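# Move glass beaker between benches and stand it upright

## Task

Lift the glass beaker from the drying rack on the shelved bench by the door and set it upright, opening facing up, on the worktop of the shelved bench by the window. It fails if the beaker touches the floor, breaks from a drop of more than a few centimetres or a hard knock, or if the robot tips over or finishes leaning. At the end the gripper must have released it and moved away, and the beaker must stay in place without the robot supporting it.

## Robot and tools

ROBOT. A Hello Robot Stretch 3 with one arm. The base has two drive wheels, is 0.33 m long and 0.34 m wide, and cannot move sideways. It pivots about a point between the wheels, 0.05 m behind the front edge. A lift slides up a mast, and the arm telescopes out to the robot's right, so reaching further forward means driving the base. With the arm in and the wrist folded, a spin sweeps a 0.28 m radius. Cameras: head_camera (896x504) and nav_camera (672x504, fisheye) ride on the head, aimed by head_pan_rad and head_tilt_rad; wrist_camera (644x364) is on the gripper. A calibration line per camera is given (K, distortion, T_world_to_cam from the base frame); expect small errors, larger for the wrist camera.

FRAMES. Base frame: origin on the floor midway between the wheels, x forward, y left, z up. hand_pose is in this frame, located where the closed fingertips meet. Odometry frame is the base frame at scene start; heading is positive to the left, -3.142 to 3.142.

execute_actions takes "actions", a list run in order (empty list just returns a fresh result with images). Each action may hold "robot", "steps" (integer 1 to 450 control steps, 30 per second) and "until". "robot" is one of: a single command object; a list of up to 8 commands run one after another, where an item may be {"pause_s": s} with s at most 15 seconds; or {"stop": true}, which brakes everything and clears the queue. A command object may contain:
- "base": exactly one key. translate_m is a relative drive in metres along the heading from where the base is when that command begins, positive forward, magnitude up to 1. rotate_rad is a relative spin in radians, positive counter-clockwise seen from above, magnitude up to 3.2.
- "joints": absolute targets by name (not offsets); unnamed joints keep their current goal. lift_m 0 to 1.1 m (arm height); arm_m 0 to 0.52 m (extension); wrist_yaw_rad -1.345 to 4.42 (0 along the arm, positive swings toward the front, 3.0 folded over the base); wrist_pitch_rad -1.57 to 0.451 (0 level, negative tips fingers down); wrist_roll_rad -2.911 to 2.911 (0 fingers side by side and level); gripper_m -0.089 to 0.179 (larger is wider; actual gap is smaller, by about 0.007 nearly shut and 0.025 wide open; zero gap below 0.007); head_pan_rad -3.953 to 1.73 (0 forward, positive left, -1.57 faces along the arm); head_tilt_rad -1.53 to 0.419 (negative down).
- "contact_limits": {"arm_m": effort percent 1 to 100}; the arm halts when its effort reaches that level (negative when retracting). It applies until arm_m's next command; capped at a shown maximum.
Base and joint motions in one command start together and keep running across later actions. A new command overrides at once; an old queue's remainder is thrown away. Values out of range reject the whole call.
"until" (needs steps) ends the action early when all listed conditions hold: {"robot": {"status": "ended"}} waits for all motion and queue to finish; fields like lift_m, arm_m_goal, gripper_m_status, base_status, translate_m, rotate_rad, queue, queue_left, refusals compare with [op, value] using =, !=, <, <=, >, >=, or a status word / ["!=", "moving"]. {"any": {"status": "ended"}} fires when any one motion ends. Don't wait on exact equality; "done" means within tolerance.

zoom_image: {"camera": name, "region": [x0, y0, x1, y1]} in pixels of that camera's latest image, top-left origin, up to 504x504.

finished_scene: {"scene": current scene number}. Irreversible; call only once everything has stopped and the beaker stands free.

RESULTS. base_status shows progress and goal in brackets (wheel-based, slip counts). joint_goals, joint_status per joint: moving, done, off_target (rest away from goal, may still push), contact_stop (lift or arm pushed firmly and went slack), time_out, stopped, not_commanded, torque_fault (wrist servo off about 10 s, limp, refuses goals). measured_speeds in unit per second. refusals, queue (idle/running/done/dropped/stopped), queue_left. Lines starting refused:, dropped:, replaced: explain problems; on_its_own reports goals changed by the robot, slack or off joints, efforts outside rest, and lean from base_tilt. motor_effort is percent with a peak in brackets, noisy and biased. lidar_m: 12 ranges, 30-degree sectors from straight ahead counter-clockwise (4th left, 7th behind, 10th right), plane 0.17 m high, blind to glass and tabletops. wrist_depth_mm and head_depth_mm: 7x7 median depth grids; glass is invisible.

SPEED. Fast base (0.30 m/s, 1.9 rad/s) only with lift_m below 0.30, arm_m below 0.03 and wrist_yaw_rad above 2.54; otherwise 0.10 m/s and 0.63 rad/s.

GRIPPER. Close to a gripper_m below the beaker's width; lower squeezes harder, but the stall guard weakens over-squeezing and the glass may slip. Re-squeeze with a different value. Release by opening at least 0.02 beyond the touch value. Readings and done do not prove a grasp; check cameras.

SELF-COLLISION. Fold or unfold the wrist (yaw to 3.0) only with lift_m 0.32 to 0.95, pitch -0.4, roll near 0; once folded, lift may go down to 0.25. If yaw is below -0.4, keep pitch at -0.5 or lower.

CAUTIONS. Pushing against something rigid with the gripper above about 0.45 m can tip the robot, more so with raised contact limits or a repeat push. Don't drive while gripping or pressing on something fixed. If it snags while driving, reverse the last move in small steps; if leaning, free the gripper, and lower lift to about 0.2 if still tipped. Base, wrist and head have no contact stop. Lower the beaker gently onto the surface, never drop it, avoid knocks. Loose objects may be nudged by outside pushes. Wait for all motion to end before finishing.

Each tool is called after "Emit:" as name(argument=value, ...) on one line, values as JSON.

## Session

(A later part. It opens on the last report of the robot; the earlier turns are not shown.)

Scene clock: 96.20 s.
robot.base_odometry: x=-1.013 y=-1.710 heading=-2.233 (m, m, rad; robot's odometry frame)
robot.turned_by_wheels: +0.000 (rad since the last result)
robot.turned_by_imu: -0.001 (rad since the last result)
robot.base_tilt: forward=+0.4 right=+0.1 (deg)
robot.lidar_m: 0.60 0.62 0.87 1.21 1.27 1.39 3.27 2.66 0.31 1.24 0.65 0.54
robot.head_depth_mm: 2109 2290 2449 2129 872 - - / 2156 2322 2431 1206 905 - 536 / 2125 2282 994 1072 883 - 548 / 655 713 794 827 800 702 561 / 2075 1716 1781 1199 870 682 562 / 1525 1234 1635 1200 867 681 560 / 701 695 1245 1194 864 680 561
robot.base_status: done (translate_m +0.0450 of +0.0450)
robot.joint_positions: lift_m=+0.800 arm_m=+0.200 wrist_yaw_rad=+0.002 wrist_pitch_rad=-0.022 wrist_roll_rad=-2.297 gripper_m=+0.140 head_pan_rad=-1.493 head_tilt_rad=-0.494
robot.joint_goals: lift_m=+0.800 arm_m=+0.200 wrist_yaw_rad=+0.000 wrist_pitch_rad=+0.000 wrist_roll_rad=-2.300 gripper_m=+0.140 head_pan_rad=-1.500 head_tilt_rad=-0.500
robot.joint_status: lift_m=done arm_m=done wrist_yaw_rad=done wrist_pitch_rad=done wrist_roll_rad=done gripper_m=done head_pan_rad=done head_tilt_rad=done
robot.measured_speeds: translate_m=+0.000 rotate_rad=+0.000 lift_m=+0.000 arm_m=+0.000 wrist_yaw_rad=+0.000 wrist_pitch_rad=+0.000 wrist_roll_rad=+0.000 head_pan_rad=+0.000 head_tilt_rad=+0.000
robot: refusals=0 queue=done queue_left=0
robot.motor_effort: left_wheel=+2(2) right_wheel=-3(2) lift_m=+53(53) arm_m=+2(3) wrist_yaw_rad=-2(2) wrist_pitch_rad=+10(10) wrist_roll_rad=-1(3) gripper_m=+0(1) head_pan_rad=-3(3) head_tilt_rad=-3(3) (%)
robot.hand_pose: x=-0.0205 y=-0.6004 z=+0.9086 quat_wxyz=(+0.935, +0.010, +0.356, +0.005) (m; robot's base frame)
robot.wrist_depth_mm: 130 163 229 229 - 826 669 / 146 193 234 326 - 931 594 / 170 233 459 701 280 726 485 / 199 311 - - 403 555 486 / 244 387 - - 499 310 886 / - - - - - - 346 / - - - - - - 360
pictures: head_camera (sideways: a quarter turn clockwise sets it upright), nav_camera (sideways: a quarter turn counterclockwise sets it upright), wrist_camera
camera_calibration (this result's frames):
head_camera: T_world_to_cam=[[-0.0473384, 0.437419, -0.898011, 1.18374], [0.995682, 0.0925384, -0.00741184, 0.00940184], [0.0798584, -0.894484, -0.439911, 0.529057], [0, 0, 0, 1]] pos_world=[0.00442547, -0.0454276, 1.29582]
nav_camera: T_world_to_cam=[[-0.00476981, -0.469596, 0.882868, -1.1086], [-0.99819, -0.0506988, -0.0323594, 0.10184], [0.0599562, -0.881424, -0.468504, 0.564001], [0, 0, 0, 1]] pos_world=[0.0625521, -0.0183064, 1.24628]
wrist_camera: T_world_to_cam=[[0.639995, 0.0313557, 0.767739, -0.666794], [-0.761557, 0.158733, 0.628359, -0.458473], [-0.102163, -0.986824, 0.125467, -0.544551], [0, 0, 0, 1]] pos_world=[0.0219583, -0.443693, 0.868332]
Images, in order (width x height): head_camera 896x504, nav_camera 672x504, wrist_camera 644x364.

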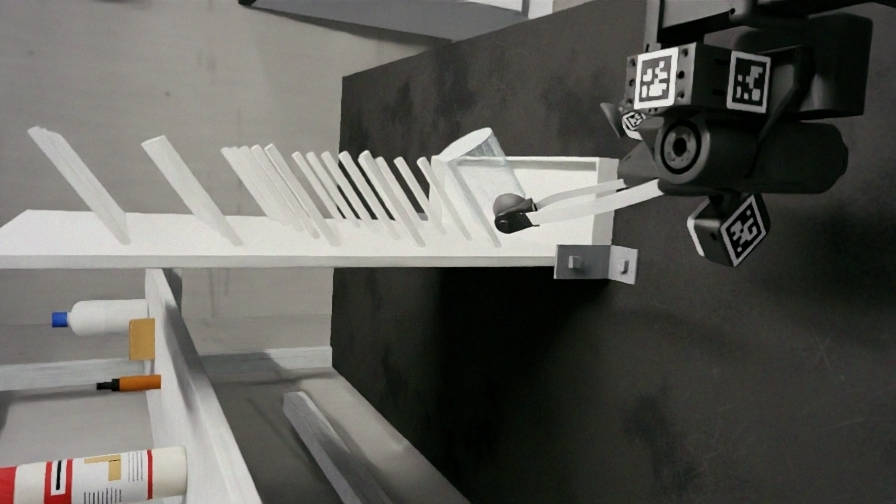

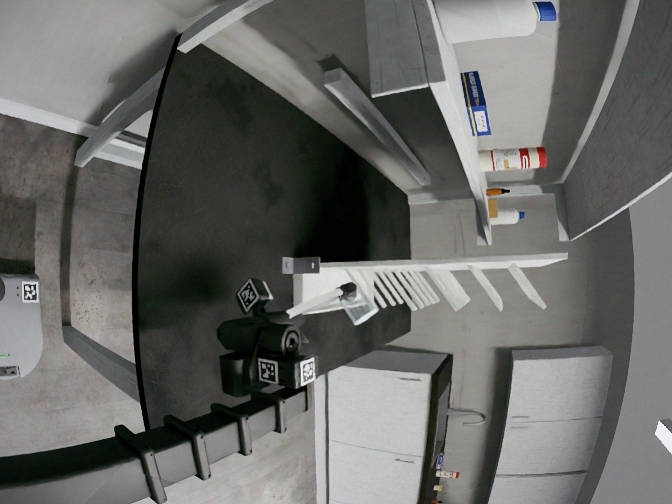

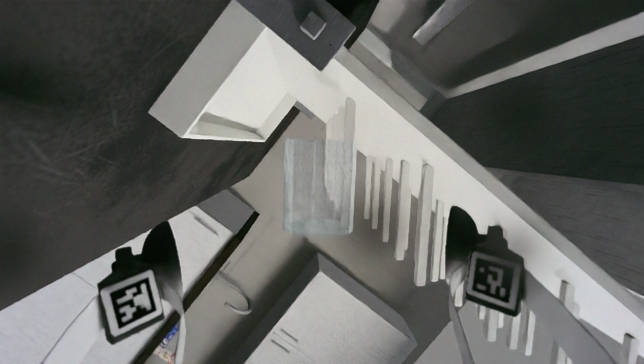

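Emit:
execute_actions(actions=[{"robot":{"joints":{"arm_m":0.31},"contact_limits":{"arm_m":10}},"steps":450,"until":{"robot":{"status":"ended"}}}])

Scene clock: 101.43 s.
robot.base_odometry: x=-1.013 y=-1.710 heading=-2.233 (m, m, rad; robot's odometry frame)
robot.turned_by_wheels: +0.000 (rad since the last result)
robot.turned_by_imu: -0.001 (rad since the last result)
robot.base_tilt: forward=+0.2 right=+0.1 (deg)
robot.lidar_m: 0.60 0.62 0.87 1.21 1.27 1.39 3.23 2.66 0.31 1.24 0.65 0.54
robot.head_depth_mm: 2114 2264 2441 2130 988 644 550 / 2152 2305 2448 1200 - 642 563 / 2124 2282 990 1076 940 661 561 / 656 714 794 842 798 681 562 / 2052 1730 1782 1196 868 682 561 / 1521 1232 1639 1200 868 681 562 / 699 696 1244 1193 867 680 562
robot.base_status: done (translate_m +0.0450 of +0.0450)
robot.joint_positions: lift_m=+0.800 arm_m=+0.310 wrist_yaw_rad=+0.002 wrist_pitch_rad=-0.022 wrist_roll_rad=-2.298 gripper_m=+0.140 head_pan_rad=-1.493 head_tilt_rad=-0.494
robot.joint_goals: lift_m=+0.800 arm_m=+0.310 wrist_yaw_rad=+0.000 wrist_pitch_rad=+0.000 wrist_roll_rad=-2.300 gripper_m=+0.140 head_pan_rad=-1.500 head_tilt_rad=-0.500
robot.joint_status: lift_m=done arm_m=done wrist_yaw_rad=done wrist_pitch_rad=done wrist_roll_rad=done gripper_m=done head_pan_rad=done head_tilt_rad=done
robot.measured_speeds: translate_m=+0.000 rotate_rad=+0.000 lift_m=+0.000 arm_m=+0.000 wrist_yaw_rad=+0.000 wrist_pitch_rad=+0.000 wrist_roll_rad=+0.000 head_pan_rad=+0.000 head_tilt_rad=+0.000
robot: refusals=0 queue=done queue_left=0
robot.motor_effort: left_wheel=+1(1) right_wheel=-3(3) lift_m=+53(53) arm_m=+2(5) wrist_yaw_rad=-2(3) wrist_pitch_rad=+10(10) wrist_roll_rad=-1(1) gripper_m=-1(0) head_pan_rad=-4(3) head_tilt_rad=-3(3) (%)
robot.contact_limits: arm_m 10 (drawing in: default 20, maximum 32; extending or still: default 26, maximum 43)
robot.hand_pose: x=-0.0205 y=-0.7104 z=+0.9086 quat_wxyz=(+0.934, +0.010, +0.356, +0.005) (m; robot's base frame)
robot.wrist_depth_mm: 121 123 238 187 129 853 647 / 123 186 317 313 160 750 581 / 157 215 450 815 221 140 485 / 200 307 - - 363 200 139 / 243 389 - - 536 265 168 / - - - - - - 227 / - - - - - 392 372
pictures: head_camera (sideways: a quarter turn clockwise sets it upright), nav_camera (sideways: a quarter turn counterclockwise sets it upright), wrist_camera
camera_calibration (this result's frames):
head_camera: T_world_to_cam=[[-0.0473352, 0.43742, -0.898011, 1.18374], [0.995682, 0.0925309, -0.00741184, 0.00940184], [0.0798517, -0.894484, -0.439911, 0.529057], [0, 0, 0, 1]] pos_world=[0.00442513, -0.0454276, 1.29582]
nav_camera: T_world_to_cam=[[-0.00477334, -0.469596, 0.882868, -1.1086], [-0.99819, -0.0506913, -0.0323594, 0.10184], [0.0599496, -0.881425, -0.468504, 0.564001], [0, 0, 0, 1]] pos_world=[0.062552, -0.0183069, 1.24628]
wrist_camera: T_world_to_cam=[[0.640204, 0.0313427, 0.767566, -0.663187], [-0.761383, 0.158758, 0.628564, -0.441186], [-0.102156, -0.98682, 0.125501, -0.653126], [0, 0, 0, 1]] pos_world=[0.0219431, -0.553691, 0.868321]
Images, in order (width x height): head_camera 896x504, nav_camera 672x504, wrist_camera 644x364.

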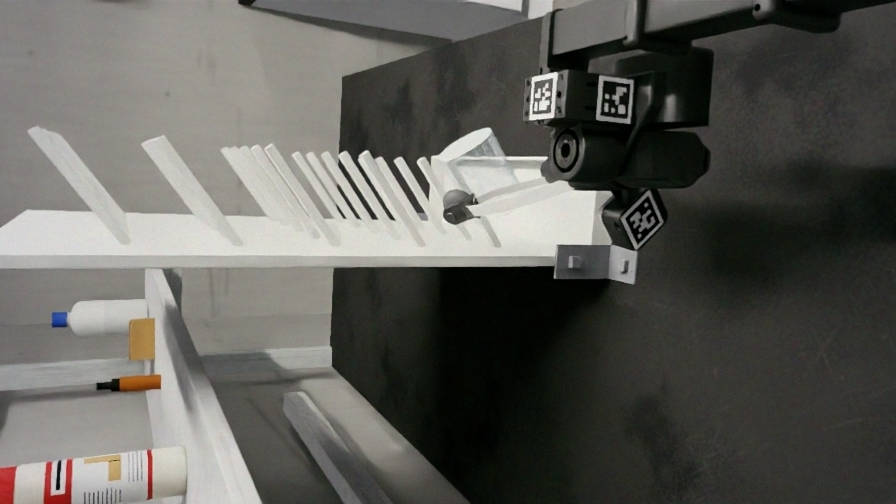

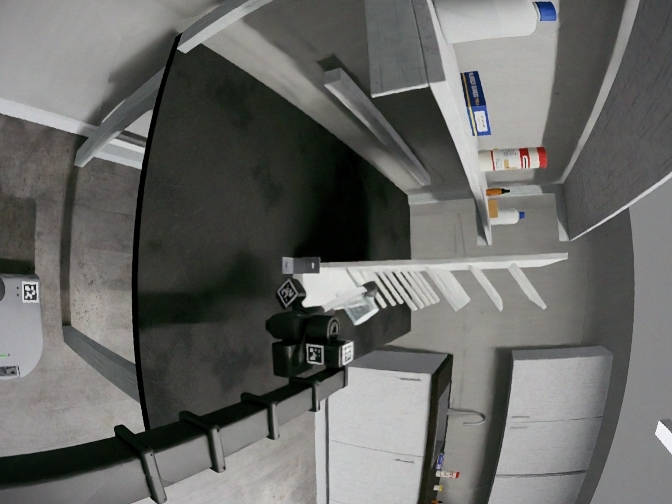

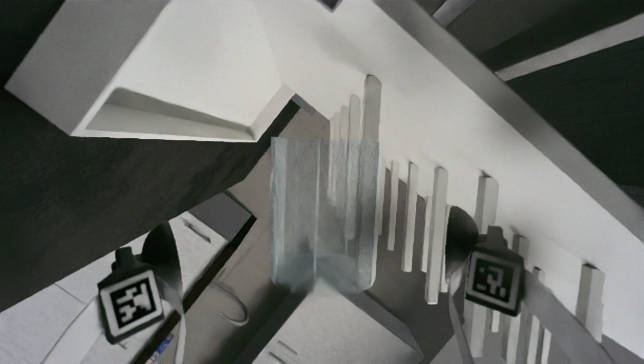

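Emit:
execute_actions(actions=[{"robot":[{"joints":{"gripper_m":0.115,"lift_m":0.806}},{"joints":{"arm_m":0.348},"contact_limits":{"arm_m":10}}],"steps":450,"until":{"robot":{"status":"ended"}}}])

Scene clock: 110.33 s.
robot.base_odometry: x=-1.013 y=-1.710 heading=-2.233 (m, m, rad; robot's odometry frame)
robot.turned_by_wheels: +0.000 (rad since the last result)
robot.turned_by_imu: -0.001 (rad since the last result)
robot.base_tilt: forward=+0.3 right=+0.0 (deg)
robot.lidar_m: 0.60 0.62 0.87 1.21 1.27 1.39 3.28 2.66 0.31 1.23 0.65 0.54
robot.head_depth_mm: 2101 2281 2444 2131 - 663 550 / 2162 2297 2430 1205 - 671 564 / 2128 2290 996 1071 - 672 561 / 655 712 793 842 799 682 563 / 2061 2013 1797 1199 866 682 562 / 1517 1228 1642 1194 866 681 562 / 699 694 1242 1196 863 681 561
robot.base_status: done (translate_m +0.0450 of +0.0450)
robot.joint_positions: lift_m=+0.805 arm_m=+0.348 wrist_yaw_rad=+0.002 wrist_pitch_rad=-0.022 wrist_roll_rad=-2.298 gripper_m=+0.115 head_pan_rad=-1.493 head_tilt_rad=-0.494
robot.joint_goals: lift_m=+0.806 arm_m=+0.348 wrist_yaw_rad=+0.000 wrist_pitch_rad=+0.000 wrist_roll_rad=-2.300 gripper_m=+0.115 head_pan_rad=-1.500 head_tilt_rad=-0.500
robot.joint_status: lift_m=done arm_m=done wrist_yaw_rad=done wrist_pitch_rad=done wrist_roll_rad=done gripper_m=done head_pan_rad=done head_tilt_rad=done
robot.measured_speeds: translate_m=+0.000 rotate_rad=+0.000 lift_m=+0.000 arm_m=+0.000 wrist_yaw_rad=+0.000 wrist_pitch_rad=+0.000 wrist_roll_rad=+0.000 head_pan_rad=+0.000 head_tilt_rad=+0.000
robot: refusals=0 queue=done queue_left=0
robot.motor_effort: left_wheel=+1(2) right_wheel=-2(2) lift_m=+54(57) arm_m=+2(2) wrist_yaw_rad=-3(3) wrist_pitch_rad=+10(10) wrist_roll_rad=-1(1) gripper_m=-1(80) head_pan_rad=-3(3) head_tilt_rad=-3(4) (%)
robot.contact_limits: arm_m 10 (drawing in: default 20, maximum 32; extending or still: default 26, maximum 43)
robot.hand_pose: x=-0.0205 y=-0.7484 z=+0.9146 quat_wxyz=(+0.934, +0.010, +0.356, +0.005) (m; robot's base frame)
robot.wrist_depth_mm: 131 165 249 185 119 92 646 / 146 197 338 309 159 107 95 / 176 226 490 - 218 139 98 / 208 333 887 - 357 183 124 / 257 487 - - 335 260 167 / - - - - - 263 262 / - - - - - 351 414
pictures: head_camera (sideways: a quarter turn clockwise sets it upright), nav_camera (sideways: a quarter turn counterclockwise sets it upright), wrist_camera
camera_calibration (this result's frames):
head_camera: T_world_to_cam=[[-0.0473353, 0.43742, -0.898011, 1.18374], [0.995682, 0.0925312, -0.00741184, 0.00940184], [0.0798519, -0.894484, -0.439911, 0.529057], [0, 0, 0, 1]] pos_world=[0.00442514, -0.0454276, 1.29582]
nav_camera: T_world_to_cam=[[-0.00477322, -0.469596, 0.882868, -1.1086], [-0.99819, -0.0506915, -0.0323594, 0.10184], [0.0599498, -0.881425, -0.468504, 0.564001], [0, 0, 0, 1]] pos_world=[0.062552, -0.0183068, 1.24628]
wrist_camera: T_world_to_cam=[[0.640204, 0.0313428, 0.767566, -0.666594], [-0.761383, 0.158757, 0.628564, -0.438918], [-0.102156, -0.98682, 0.125501, -0.691378], [0, 0, 0, 1]] pos_world=[0.0219431, -0.591691, 0.874312]
Images, in order (width x height): head_camera 896x504, nav_camera 672x504, wrist_camera 644x364.

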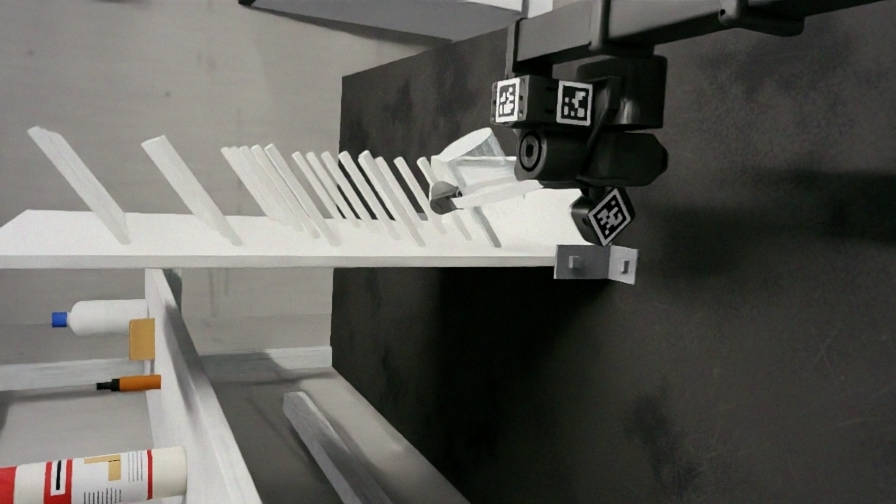

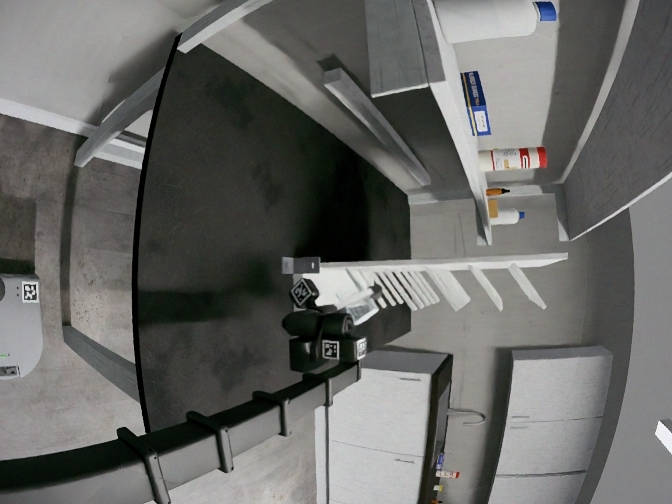

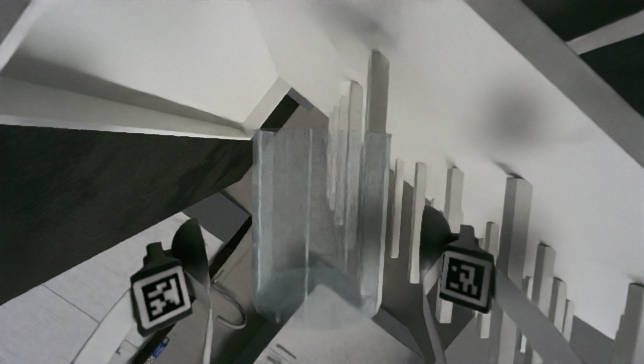

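Emit:
execute_actions(actions=[{"robot":[{"base":{"translate_m":0.01},"joints":{"arm_m":0.352}},{"joints":{"gripper_m":0.03}},{"pause_s":0.5},{"joints":{"lift_m":0.83}},{"base":{"translate_m":-0.03},"joints":{"lift_m":0.855}}],"steps":450,"until":{"robot":{"status":"ended"}}}])

Scene clock: 120.00 s.
robot.base_odometry: x=-1.001 y=-1.694 heading=-2.233 (m, m, rad; robot's odometry frame)
robot.turned_by_wheels: +0.000 (rad since the last result)
robot.turned_by_imu: -0.001 (rad since the last result)
robot.base_tilt: forward=+0.2 right=+0.1 (deg)
robot.lidar_m: 0.62 0.65 0.90 1.21 1.28 1.37 3.26 2.66 0.30 1.71 0.68 0.55
robot.head_depth_mm: 2104 2273 2419 2285 807 683 563 / 2129 2292 2438 1340 794 684 563 / 2126 2308 1539 1196 791 682 562 / 690 745 804 826 799 683 562 / 2108 2120 2148 1198 869 680 562 / 1529 1235 1667 1195 866 681 560 / 1287 717 1295 1194 868 681 561
robot.base_status: done (translate_m -0.0300 of -0.0300)
robot.joint_positions: lift_m=+0.854 arm_m=+0.352 wrist_yaw_rad=-0.002 wrist_pitch_rad=-0.026 wrist_roll_rad=-2.298 gripper_m=+0.031 head_pan_rad=-1.493 head_tilt_rad=-0.494
robot.joint_goals: lift_m=+0.855 arm_m=+0.352 wrist_yaw_rad=+0.000 wrist_pitch_rad=+0.000 wrist_roll_rad=-2.300 gripper_m=+0.030 head_pan_rad=-1.500 head_tilt_rad=-0.500
robot.joint_status: lift_m=done arm_m=done wrist_yaw_rad=done wrist_pitch_rad=done wrist_roll_rad=done gripper_m=done head_pan_rad=done head_tilt_rad=done
robot.measured_speeds: translate_m=+0.000 rotate_rad=+0.000 lift_m=+0.000 arm_m=+0.000 wrist_yaw_rad=+0.000 wrist_pitch_rad=+0.000 wrist_roll_rad=+0.000 head_pan_rad=+0.000 head_tilt_rad=+0.000
robot: refusals=0 queue=done queue_left=0
robot.motor_effort: left_wheel=+2(7) right_wheel=-2(10) lift_m=+55(58) arm_m=+2(2) wrist_yaw_rad=+3(2) wrist_pitch_rad=+13(12) wrist_roll_rad=-1(1) gripper_m=-15(89) head_pan_rad=-2(3) head_tilt_rad=-3(3) (%)
robot.hand_pose: x=-0.0216 y=-0.7522 z=+0.9623 quat_wxyz=(+0.934, +0.013, +0.356, +0.004) (m; robot's base frame)
robot.wrist_depth_mm: 181 238 352 235 162 118 93 / 215 277 470 378 216 145 109 / 249 354 708 - 312 169 132 / 298 466 - - 421 231 167 / - - - - - 256 213 / - - - - - 344 292 / - - - - - 448 -
pictures: head_camera (sideways: a quarter turn clockwise sets it upright), nav_camera (sideways: a quarter turn counterclockwise sets it upright), wrist_camera
camera_calibration (this result's frames):
head_camera: T_world_to_cam=[[-0.0473352, 0.43742, -0.898011, 1.18374], [0.995682, 0.0925309, -0.00741184, 0.00940184], [0.0798517, -0.894484, -0.439911, 0.529057], [0, 0, 0, 1]] pos_world=[0.00442513, -0.0454276, 1.29582]
nav_camera: T_world_to_cam=[[-0.00477333, -0.469596, 0.882868, -1.1086], [-0.99819, -0.0506913, -0.0323594, 0.10184], [0.0599496, -0.881425, -0.468504, 0.564001], [0, 0, 0, 1]] pos_world=[0.062552, -0.0183069, 1.24628]
wrist_camera: T_world_to_cam=[[0.640331, 0.0248248, 0.767698, -0.707416], [-0.76066, 0.159261, 0.629311, -0.469535], [-0.106642, -0.986924, 0.120863, -0.697014], [0, 0, 0, 1]] pos_world=[0.0214933, -0.59556, 0.922808]
Images, in order (width x height): head_camera 896x504, nav_camera 672x504, wrist_camera 644x364.

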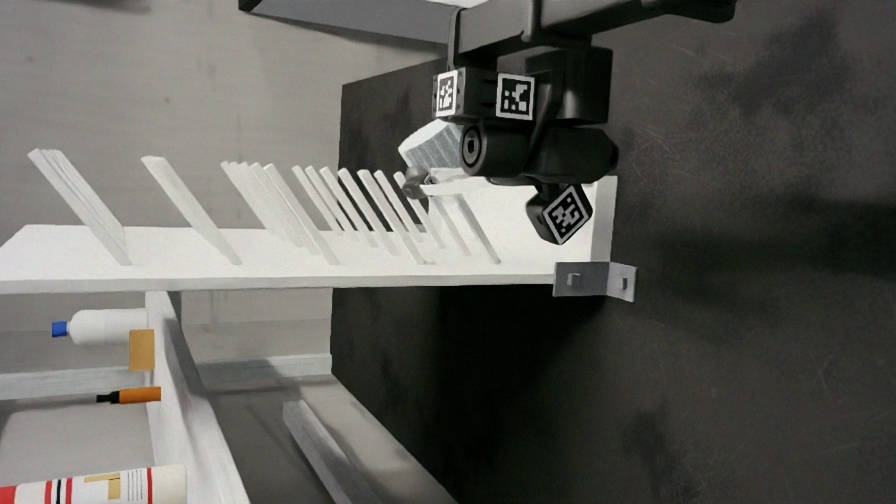

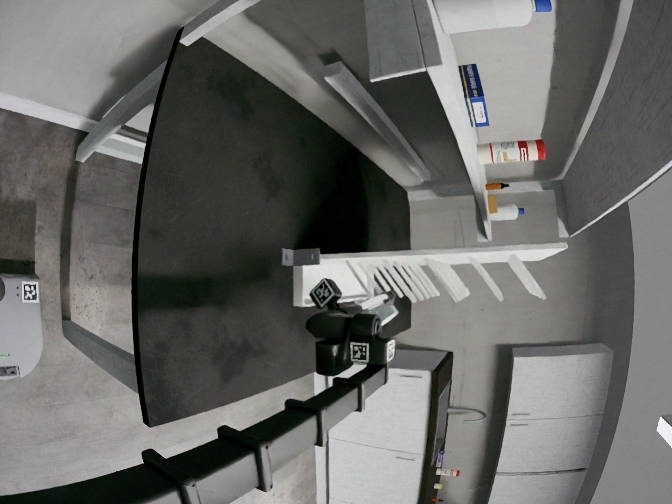

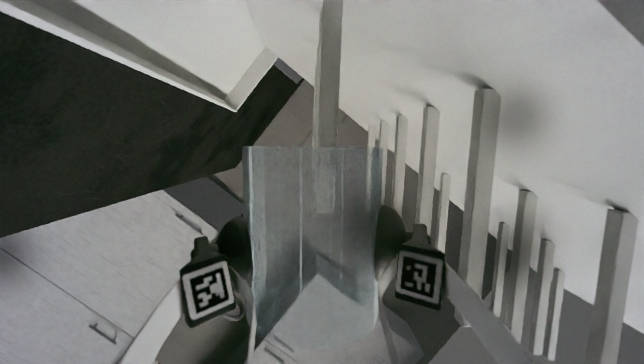

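Emit:
execute_actions(actions=[{"robot":[{"base":{"translate_m":-0.03},"joints":{"lift_m":0.88}},{"base":{"translate_m":-0.03},"joints":{"lift_m":0.90}},{"base":{"translate_m":-0.06}},{"base":{"translate_m":-1.0},"joints":{"wrist_roll_rad":0,"arm_m":0.0,"head_pan_rad":-3.14,"head_tilt_rad":-0.4}},{"base":{"translate_m":-1.0}},{"base":{"translate_m":-0.75}}],"steps":300}])

Emit:
execute_actions(actions=[{"steps":450,"until":{"robot":{"status":"ended"}}},{"steps":450,"until":{"robot":{"status":"ended"}}},{"robot":{"base":{"rotate_rad":-1.57},"joints":{"head_pan_rad":-1.57,"head_tilt_rad":-0.7}},"steps":450,"until":{"robot":{"status":"ended"}}}])

Scene clock: 144.67 s.
robot.base_odometry: x=-0.595 y=-1.173 heading=-2.233 (m, m, rad; robot's odometry frame)
robot.turned_by_wheels: +0.000 (rad since the last result)
robot.turned_by_imu: -0.005 (rad since the last result)
robot.base_tilt: forward=-0.3 right=-0.6 (deg)
robot.lidar_m: 1.17 1.33 1.27 1.22 1.02 1.17 2.73 2.95 1.96 1.90 1.39 0.57
robot.head_depth_mm: 3008 3217 3415 3387 2420 1960 - / 3008 3180 3444 3342 2400 1966 - / 3019 3238 3365 3519 2405 1881 - / 2977 3247 3384 3583 2393 1815 1458 / 3038 3247 3400 3612 2394 1804 1452 / 3069 3252 3429 3511 2387 1807 1455 / 3127 3281 3480 3266 2404 1788 1457
robot.base_status: moving (translate_m -0.5401 of -1.0000)
robot.joint_positions: lift_m=+0.899 arm_m=+0.003 wrist_yaw_rad=-0.002 wrist_pitch_rad=-0.027 wrist_roll_rad=-0.004 gripper_m=+0.031 head_pan_rad=-3.133 head_tilt_rad=-0.409
robot.joint_goals: lift_m=+0.900 arm_m=+0.000 wrist_yaw_rad=+0.000 wrist_pitch_rad=+0.000 wrist_roll_rad=+0.000 gripper_m=+0.030 head_pan_rad=-3.140 head_tilt_rad=-0.400
robot.joint_status: lift_m=done arm_m=done wrist_yaw_rad=done wrist_pitch_rad=done wrist_roll_rad=done gripper_m=done head_pan_rad=done head_tilt_rad=done
robot.measured_speeds: translate_m=-0.100 rotate_rad=+0.000 lift_m=+0.000 arm_m=+0.000 wrist_yaw_rad=+0.000 wrist_pitch_rad=+0.000 wrist_roll_rad=+0.000 head_pan_rad=+0.000 head_tilt_rad=+0.000
robot: refusals=0 queue=running queue_left=2
robot.motor_effort: left_wheel=+0(4) right_wheel=-5(9) lift_m=+54(57) arm_m=-3(3) wrist_yaw_rad=+1(3) wrist_pitch_rad=+13(13) wrist_roll_rad=+2(3) gripper_m=-15(15) head_pan_rad=-2(35) head_tilt_rad=+6(16) (%)
robot.hand_pose: x=-0.0219 y=-0.4030 z=+1.0072 quat_wxyz=(+0.709, +0.009, -0.705, -0.010) (m; robot's base frame)
robot.wrist_depth_mm: - - - - - - - / - - - - - - - / - - - - - - - / - - - - - - - / 890 - - - - - - / 678 - - - - - - / - - - - - - -
pictures: head_camera (sideways: a quarter turn clockwise sets it upright), nav_camera (sideways: a quarter turn counterclockwise sets it upright), wrist_camera
camera_calibration (this result's frames):
head_camera: T_world_to_cam=[[0.361143, 0.0163692, -0.932367, 1.22608], [0.0229469, -0.999699, -0.00866304, 0.0169654], [-0.932228, -0.0182664, -0.36141, 0.433076], [0, 0, 0, 1]] pos_world=[-0.039453, 0.0048011, 1.29982]
nav_camera: T_world_to_cam=[[-0.390842, 0.0378241, 0.91968, -1.15427], [0.0154071, 0.999284, -0.0345504, 0.0985128], [-0.920329, 0.000665831, -0.391145, 0.469315], [0, 0, 0, 1]] pos_world=[-0.0207302, -0.0550956, 1.24853]
wrist_camera: T_world_to_cam=[[-0.998447, 0.0495643, -0.0254328, 0.0225535], [0.0349503, 0.201806, -0.978802, 1.10067], [-0.0433812, -0.978171, -0.203224, -0.0265015], [0, 0, 0, 1]] pos_world=[-0.0170998, -0.249161, 1.07252]
Images, in order (width x height): head_camera 896x504, nav_camera 672x504, wrist_camera 644x364.

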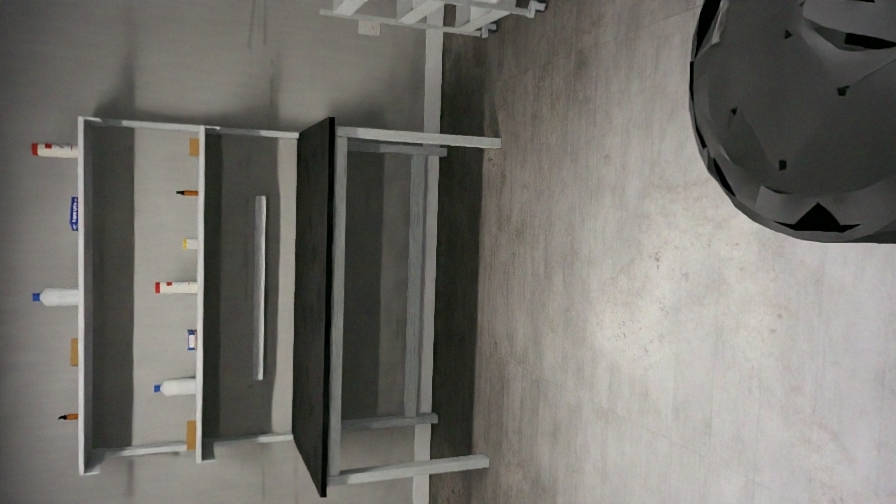

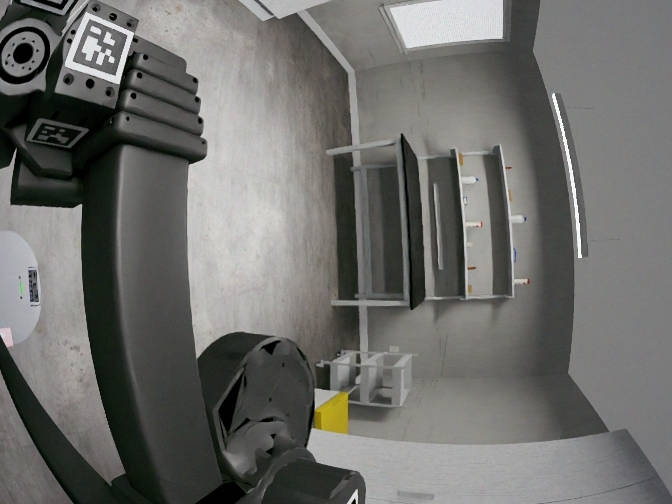

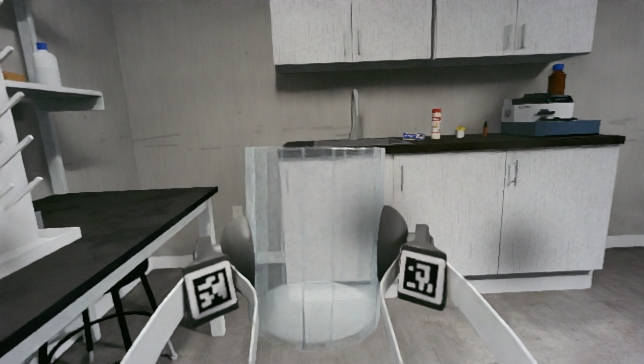

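Scene clock: 173.57 s.
robot.base_odometry: x=+0.764 y=+0.570 heading=+2.480 (m, m, rad; robot's odometry frame)
robot.turned_by_wheels: -1.570 (rad since the last result)
robot.turned_by_imu: -1.607 (rad since the last result)
robot.base_tilt: forward=+0.3 right=+0.1 (deg)
robot.lidar_m: 2.18 1.96 2.70 2.71 1.18 0.90 0.80 0.83 0.60 1.16 1.21 1.19
robot.head_depth_mm: 1079 1200 1134 857 711 - - / 1086 1210 1134 888 709 - - / 1093 1192 1132 859 - - - / 1095 1182 1138 887 739 1401 1215 / 1101 1178 1135 858 731 1409 1219 / 1102 1191 1134 858 728 1417 1215 / 1110 1203 1133 859 731 1414 1215
robot.base_status: done (rotate_rad -1.5699 of -1.5700)
robot.joint_positions: lift_m=+0.899 arm_m=+0.003 wrist_yaw_rad=-0.002 wrist_pitch_rad=-0.027 wrist_roll_rad=-0.004 gripper_m=+0.031 head_pan_rad=-1.577 head_tilt_rad=-0.691
robot.joint_goals: lift_m=+0.900 arm_m=+0.000 wrist_yaw_rad=+0.000 wrist_pitch_rad=+0.000 wrist_roll_rad=+0.000 gripper_m=+0.030 head_pan_rad=-1.570 head_tilt_rad=-0.700
robot.joint_status: lift_m=done arm_m=done wrist_yaw_rad=done wrist_pitch_rad=done wrist_roll_rad=done gripper_m=done head_pan_rad=done head_tilt_rad=done
robot.measured_speeds: translate_m=+0.000 rotate_rad=+0.000 lift_m=+0.000 arm_m=+0.000 wrist_yaw_rad=+0.000 wrist_pitch_rad=+0.000 wrist_roll_rad=+0.000 head_pan_rad=+0.000 head_tilt_rad=+0.000
robot: refusals=0 queue=done queue_left=0
robot.motor_effort: left_wheel=+3(8) right_wheel=-3(10) lift_m=+54(54) arm_m=-3(3) wrist_yaw_rad=+2(2) wrist_pitch_rad=+13(13) wrist_roll_rad=+2(2) gripper_m=-14(15) head_pan_rad=+3(35) head_tilt_rad=-5(34) (%)
robot.hand_pose: x=-0.0219 y=-0.4030 z=+1.0072 quat_wxyz=(+0.709, +0.009, -0.705, -0.010) (m; robot's base frame)
robot.wrist_depth_mm: 967 974 988 982 983 - - / 894 931 - - 983 - - / - - - - - - - / - - - - - - - / 993 953 993 880 962 - - / 645 648 618 596 557 595 - / 484 486 455 466 445 441 463
pictures: head_camera (sideways: a quarter turn clockwise sets it upright), nav_camera (sideways: a quarter turn counterclockwise sets it upright), wrist_camera
camera_calibration (this result's frames):
head_camera: T_world_to_cam=[[-0.0094715, 0.606911, -0.794713, 1.04881], [0.999941, 0.00990915, -0.00434997, 0.00538812], [0.00523489, -0.794708, -0.606969, 0.746869], [0, 0, 0, 1]] pos_world=[0.000636213, -0.0430442, 1.28685]
nav_camera: T_world_to_cam=[[-0.045129, -0.631106, 0.774383, -0.966903], [-0.99889, 0.0389596, -0.0264614, 0.0941578], [-0.0134697, -0.774718, -0.632163, 0.777373], [0, 0, 0, 1]] pos_world=[0.060889, -0.0116412, 1.24267]
wrist_camera: T_world_to_cam=[[-0.998447, 0.0495642, -0.0254314, 0.0225521], [0.0349489, 0.201806, -0.978802, 1.10067], [-0.0433814, -0.978171, -0.203224, -0.0265027], [0, 0, 0, 1]] pos_world=[-0.0170997, -0.249163, 1.07252]
Images, in order (width x height): head_camera 896x504, nav_camera 672x504, wrist_camera 644x364.

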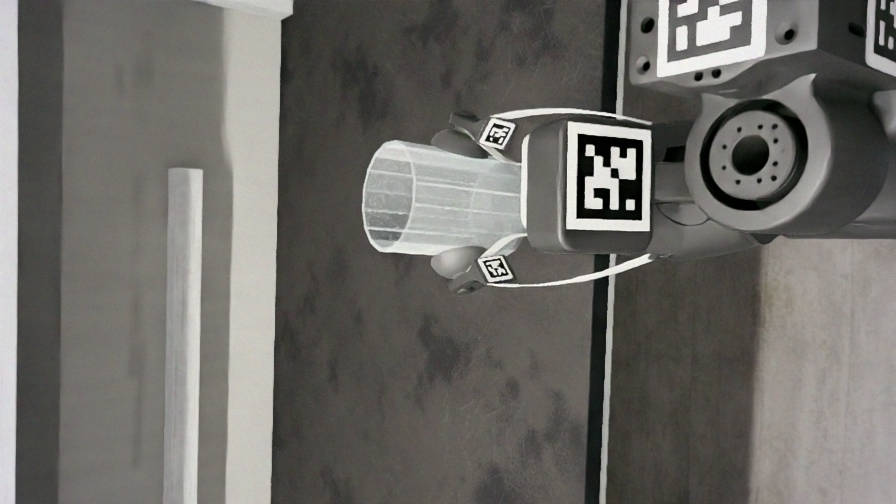

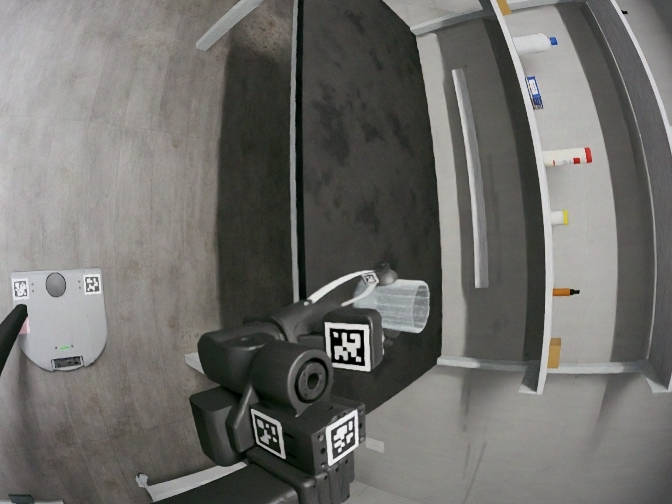

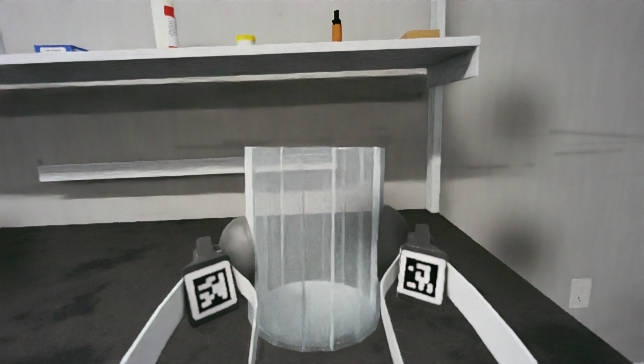

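Emit:
execute_actions(actions=[{"robot":{"joints":{"arm_m":0.28,"lift_m":0.725,"wrist_pitch_rad":0.02}},"steps":450,"until":{"robot":{"status":"ended"}}}])

Scene clock: 180.97 s.
robot.base_odometry: x=+0.764 y=+0.570 heading=+2.480 (m, m, rad; robot's odometry frame)
robot.turned_by_wheels: +0.000 (rad since the last result)
robot.turned_by_imu: -0.001 (rad since the last result)
robot.base_tilt: forward=+0.2 right=+0.1 (deg)
robot.lidar_m: 2.19 1.96 2.70 2.72 1.18 0.90 0.80 0.83 0.60 1.16 1.22 1.19
robot.head_depth_mm: 1083 1197 1137 856 719 - - / 1083 1206 1137 888 - 1415 1213 / 1091 1191 1133 903 - 1422 1224 / 1099 1176 1132 890 732 1419 1216 / 1102 1186 1131 857 730 1413 1217 / 1104 1190 1133 857 729 1415 1217 / 1114 1201 1130 857 730 1417 1221
robot.base_status: done (rotate_rad -1.5699 of -1.5700)
robot.joint_positions: lift_m=+0.725 arm_m=+0.280 wrist_yaw_rad=-0.002 wrist_pitch_rad=-0.013 wrist_roll_rad=-0.004 gripper_m=+0.031 head_pan_rad=-1.577 head_tilt_rad=-0.691
robot.joint_goals: lift_m=+0.725 arm_m=+0.280 wrist_yaw_rad=+0.000 wrist_pitch_rad=+0.020 wrist_roll_rad=+0.000 gripper_m=+0.030 head_pan_rad=-1.570 head_tilt_rad=-0.700
robot.joint_status: lift_m=done arm_m=done wrist_yaw_rad=done wrist_pitch_rad=done wrist_roll_rad=done gripper_m=done head_pan_rad=done head_tilt_rad=done
robot.measured_speeds: translate_m=+0.000 rotate_rad=+0.000 lift_m=+0.000 arm_m=+0.000 wrist_yaw_rad=+0.000 wrist_pitch_rad=+0.000 wrist_roll_rad=+0.000 head_pan_rad=+0.000 head_tilt_rad=+0.000
robot: refusals=0 queue=done queue_left=0
robot.motor_effort: left_wheel=+2(2) right_wheel=-3(3) lift_m=+24(56) arm_m=+2(2) wrist_yaw_rad=+2(2) wrist_pitch_rad=+16(17) wrist_roll_rad=+2(2) gripper_m=-14(14) head_pan_rad=+4(3) head_tilt_rad=-4(5) (%)
robot.hand_pose: x=-0.0219 y=-0.6806 z=+0.8368 quat_wxyz=(+0.709, +0.004, -0.705, -0.005) (m; robot's base frame)
robot.wrist_depth_mm: 721 707 716 725 720 743 758 / 742 751 760 750 751 761 774 / 749 749 763 762 790 785 781 / 789 793 764 724 684 711 804 / 426 411 442 392 410 362 349 / 287 281 269 266 248 254 246 / 214 211 204 202 198 193 192
pictures: head_camera (sideways: a quarter turn clockwise sets it upright), nav_camera (sideways: a quarter turn counterclockwise sets it upright), wrist_camera
camera_calibration (this result's frames):
head_camera: T_world_to_cam=[[-0.00947145, 0.606978, -0.794662, 1.04874], [0.999941, 0.00991011, -0.00434861, 0.00538636], [0.00523568, -0.794657, -0.607036, 0.746956], [0, 0, 0, 1]] pos_world=[0.000636246, -0.043043, 1.28685]
nav_camera: T_world_to_cam=[[-0.045129, -0.631171, 0.77433, -0.966834], [-0.99889, 0.0389612, -0.0264587, 0.0941542], [-0.0134689, -0.774665, -0.632229, 0.777458], [0, 0, 0, 1]] pos_world=[0.060889, -0.0116362, 1.24267]
wrist_camera: T_world_to_cam=[[-0.998436, 0.0491949, -0.0265702, 0.0326812], [0.0353818, 0.187962, -0.981539, 0.982778], [-0.0432926, -0.980943, -0.189409, -0.346107], [0, 0, 0, 1]] pos_world=[-0.0171262, -0.525844, 0.899948]
Images, in order (width x height): head_camera 896x504, nav_camera 672x504, wrist_camera 644x364.

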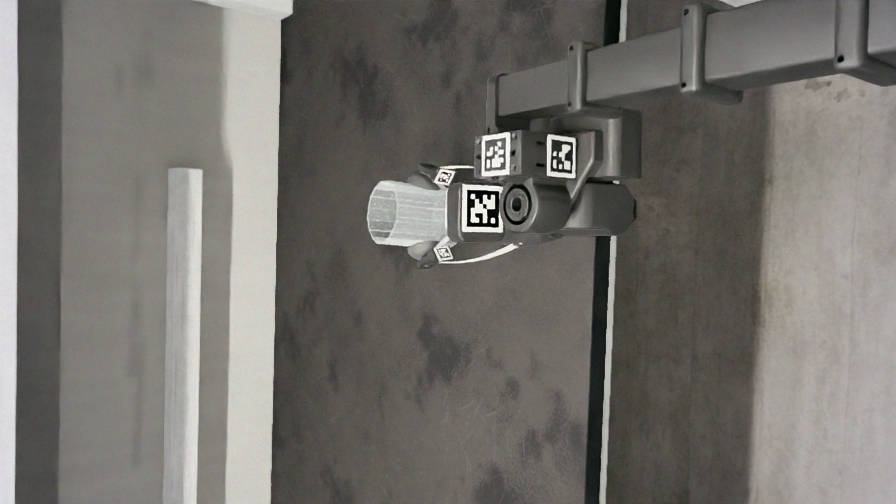

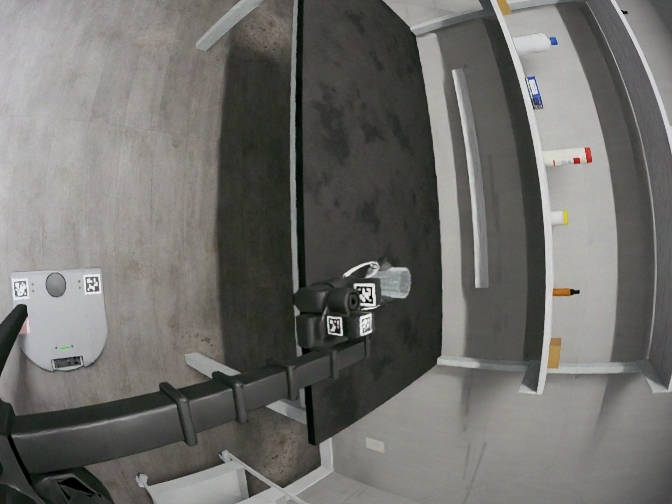

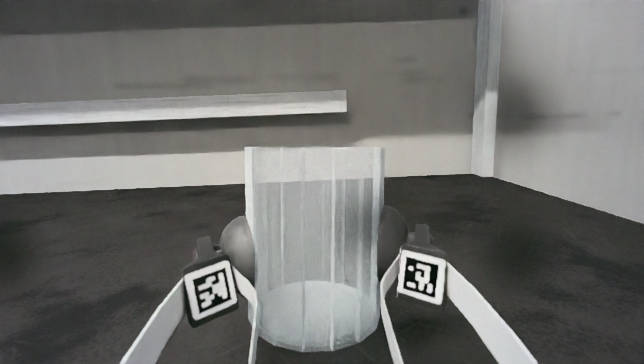

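Emit:
execute_actions(actions=[{"robot":{"joints":{"lift_m":0.697}},"steps":450,"until":{"robot":{"status":"ended"}}}])

Scene clock: 186.07 s.
robot.base_odometry: x=+0.764 y=+0.570 heading=+2.480 (m, m, rad; robot's odometry frame)
robot.turned_by_wheels: +0.000 (rad since the last result)
robot.turned_by_imu: +0.000 (rad since the last result)
robot.base_tilt: forward=+0.2 right=+0.2 (deg)
robot.lidar_m: 2.19 1.96 2.70 2.71 1.18 0.89 0.80 0.83 0.60 1.17 1.22 1.19
robot.head_depth_mm: 1084 1197 1134 859 709 1449 - / 1082 1206 1133 856 - 1422 1223 / 1089 1193 1135 886 - 1402 1221 / 1097 1179 1132 889 731 1414 1217 / 1102 1194 1133 860 731 1413 1216 / 1104 1194 1133 856 731 1411 1219 / 1110 1196 1130 859 730 1418 1222
robot.base_status: done (rotate_rad -1.5699 of -1.5700)
robot.joint_positions: lift_m=+0.698 arm_m=+0.280 wrist_yaw_rad=-0.002 wrist_pitch_rad=-0.003 wrist_roll_rad=-0.004 gripper_m=+0.031 head_pan_rad=-1.577 head_tilt_rad=-0.691
robot.joint_goals: lift_m=+0.697 arm_m=+0.280 wrist_yaw_rad=+0.000 wrist_pitch_rad=+0.020 wrist_roll_rad=+0.000 gripper_m=+0.030 head_pan_rad=-1.570 head_tilt_rad=-0.700
robot.joint_status: lift_m=done arm_m=done wrist_yaw_rad=done wrist_pitch_rad=done wrist_roll_rad=done gripper_m=done head_pan_rad=done head_tilt_rad=done
robot.measured_speeds: translate_m=+0.000 rotate_rad=+0.000 lift_m=+0.000 arm_m=+0.000 wrist_yaw_rad=+0.000 wrist_pitch_rad=+0.000 wrist_roll_rad=+0.000 head_pan_rad=+0.000 head_tilt_rad=+0.000
robot: refusals=0 queue=done queue_left=0
robot.motor_effort: left_wheel=+2(2) right_wheel=-3(3) lift_m=+20(25) arm_m=+2(2) wrist_yaw_rad=+1(2) wrist_pitch_rad=+11(16) wrist_roll_rad=+2(2) gripper_m=-14(15) head_pan_rad=+3(3) head_tilt_rad=-5(5) (%)
robot.hand_pose: x=-0.0219 y=-0.6809 z=+0.8114 quat_wxyz=(+0.709, +0.001, -0.705, -0.002) (m; robot's base frame)
robot.wrist_depth_mm: 708 719 720 738 741 738 748 / 720 739 735 737 776 762 767 / 742 759 754 774 780 761 779 / 790 719 674 619 579 538 815 / 358 349 359 318 338 299 289 / 235 229 220 213 200 208 202 / 173 171 166 163 161 157 156
pictures: head_camera (sideways: a quarter turn clockwise sets it upright), nav_camera (sideways: a quarter turn counterclockwise sets it upright), wrist_camera
camera_calibration (this result's frames):
head_camera: T_world_to_cam=[[-0.00947144, 0.60698, -0.794661, 1.04874], [0.999941, 0.00991012, -0.00434857, 0.0053863], [0.00523569, -0.794655, -0.607038, 0.746959], [0, 0, 0, 1]] pos_world=[0.000636247, -0.0430429, 1.28685]
nav_camera: T_world_to_cam=[[-0.045129, -0.631173, 0.774328, -0.966832], [-0.99889, 0.0389613, -0.0264586, 0.0941541], [-0.0134689, -0.774663, -0.632231, 0.777461], [0, 0, 0, 1]] pos_world=[0.060889, -0.0116361, 1.24267]
wrist_camera: T_world_to_cam=[[-0.998436, 0.0489342, -0.0270286, 0.0322135], [0.0353645, 0.178435, -0.983316, 0.952863], [-0.043295, -0.982734, -0.179886, -0.360111], [0, 0, 0, 1]] pos_world=[-0.0171255, -0.525493, 0.873057]
Images, in order (width x height): head_camera 896x504, nav_camera 672x504, wrist_camera 644x364.

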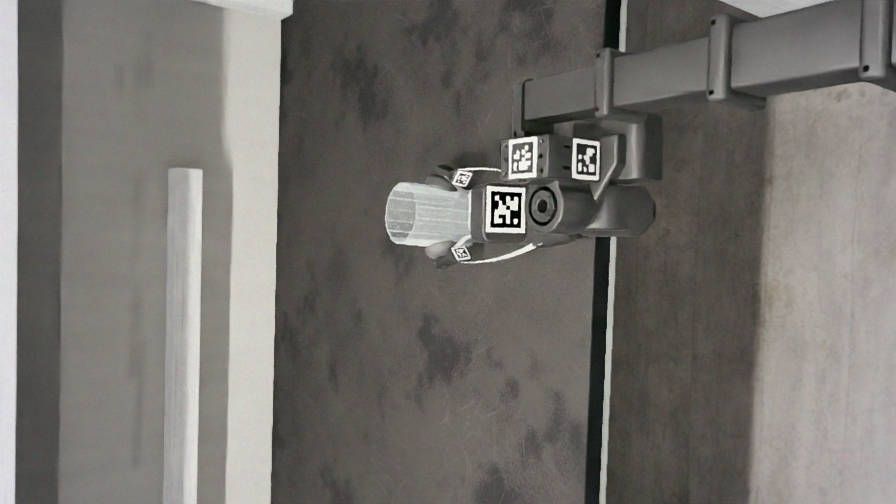

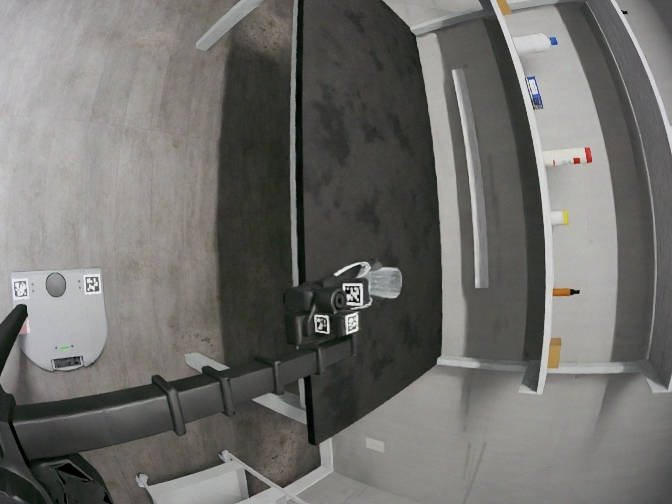

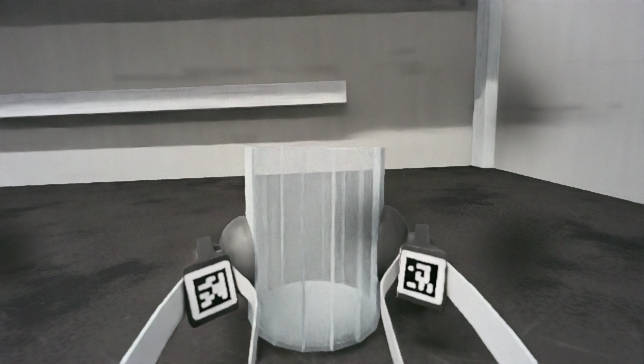

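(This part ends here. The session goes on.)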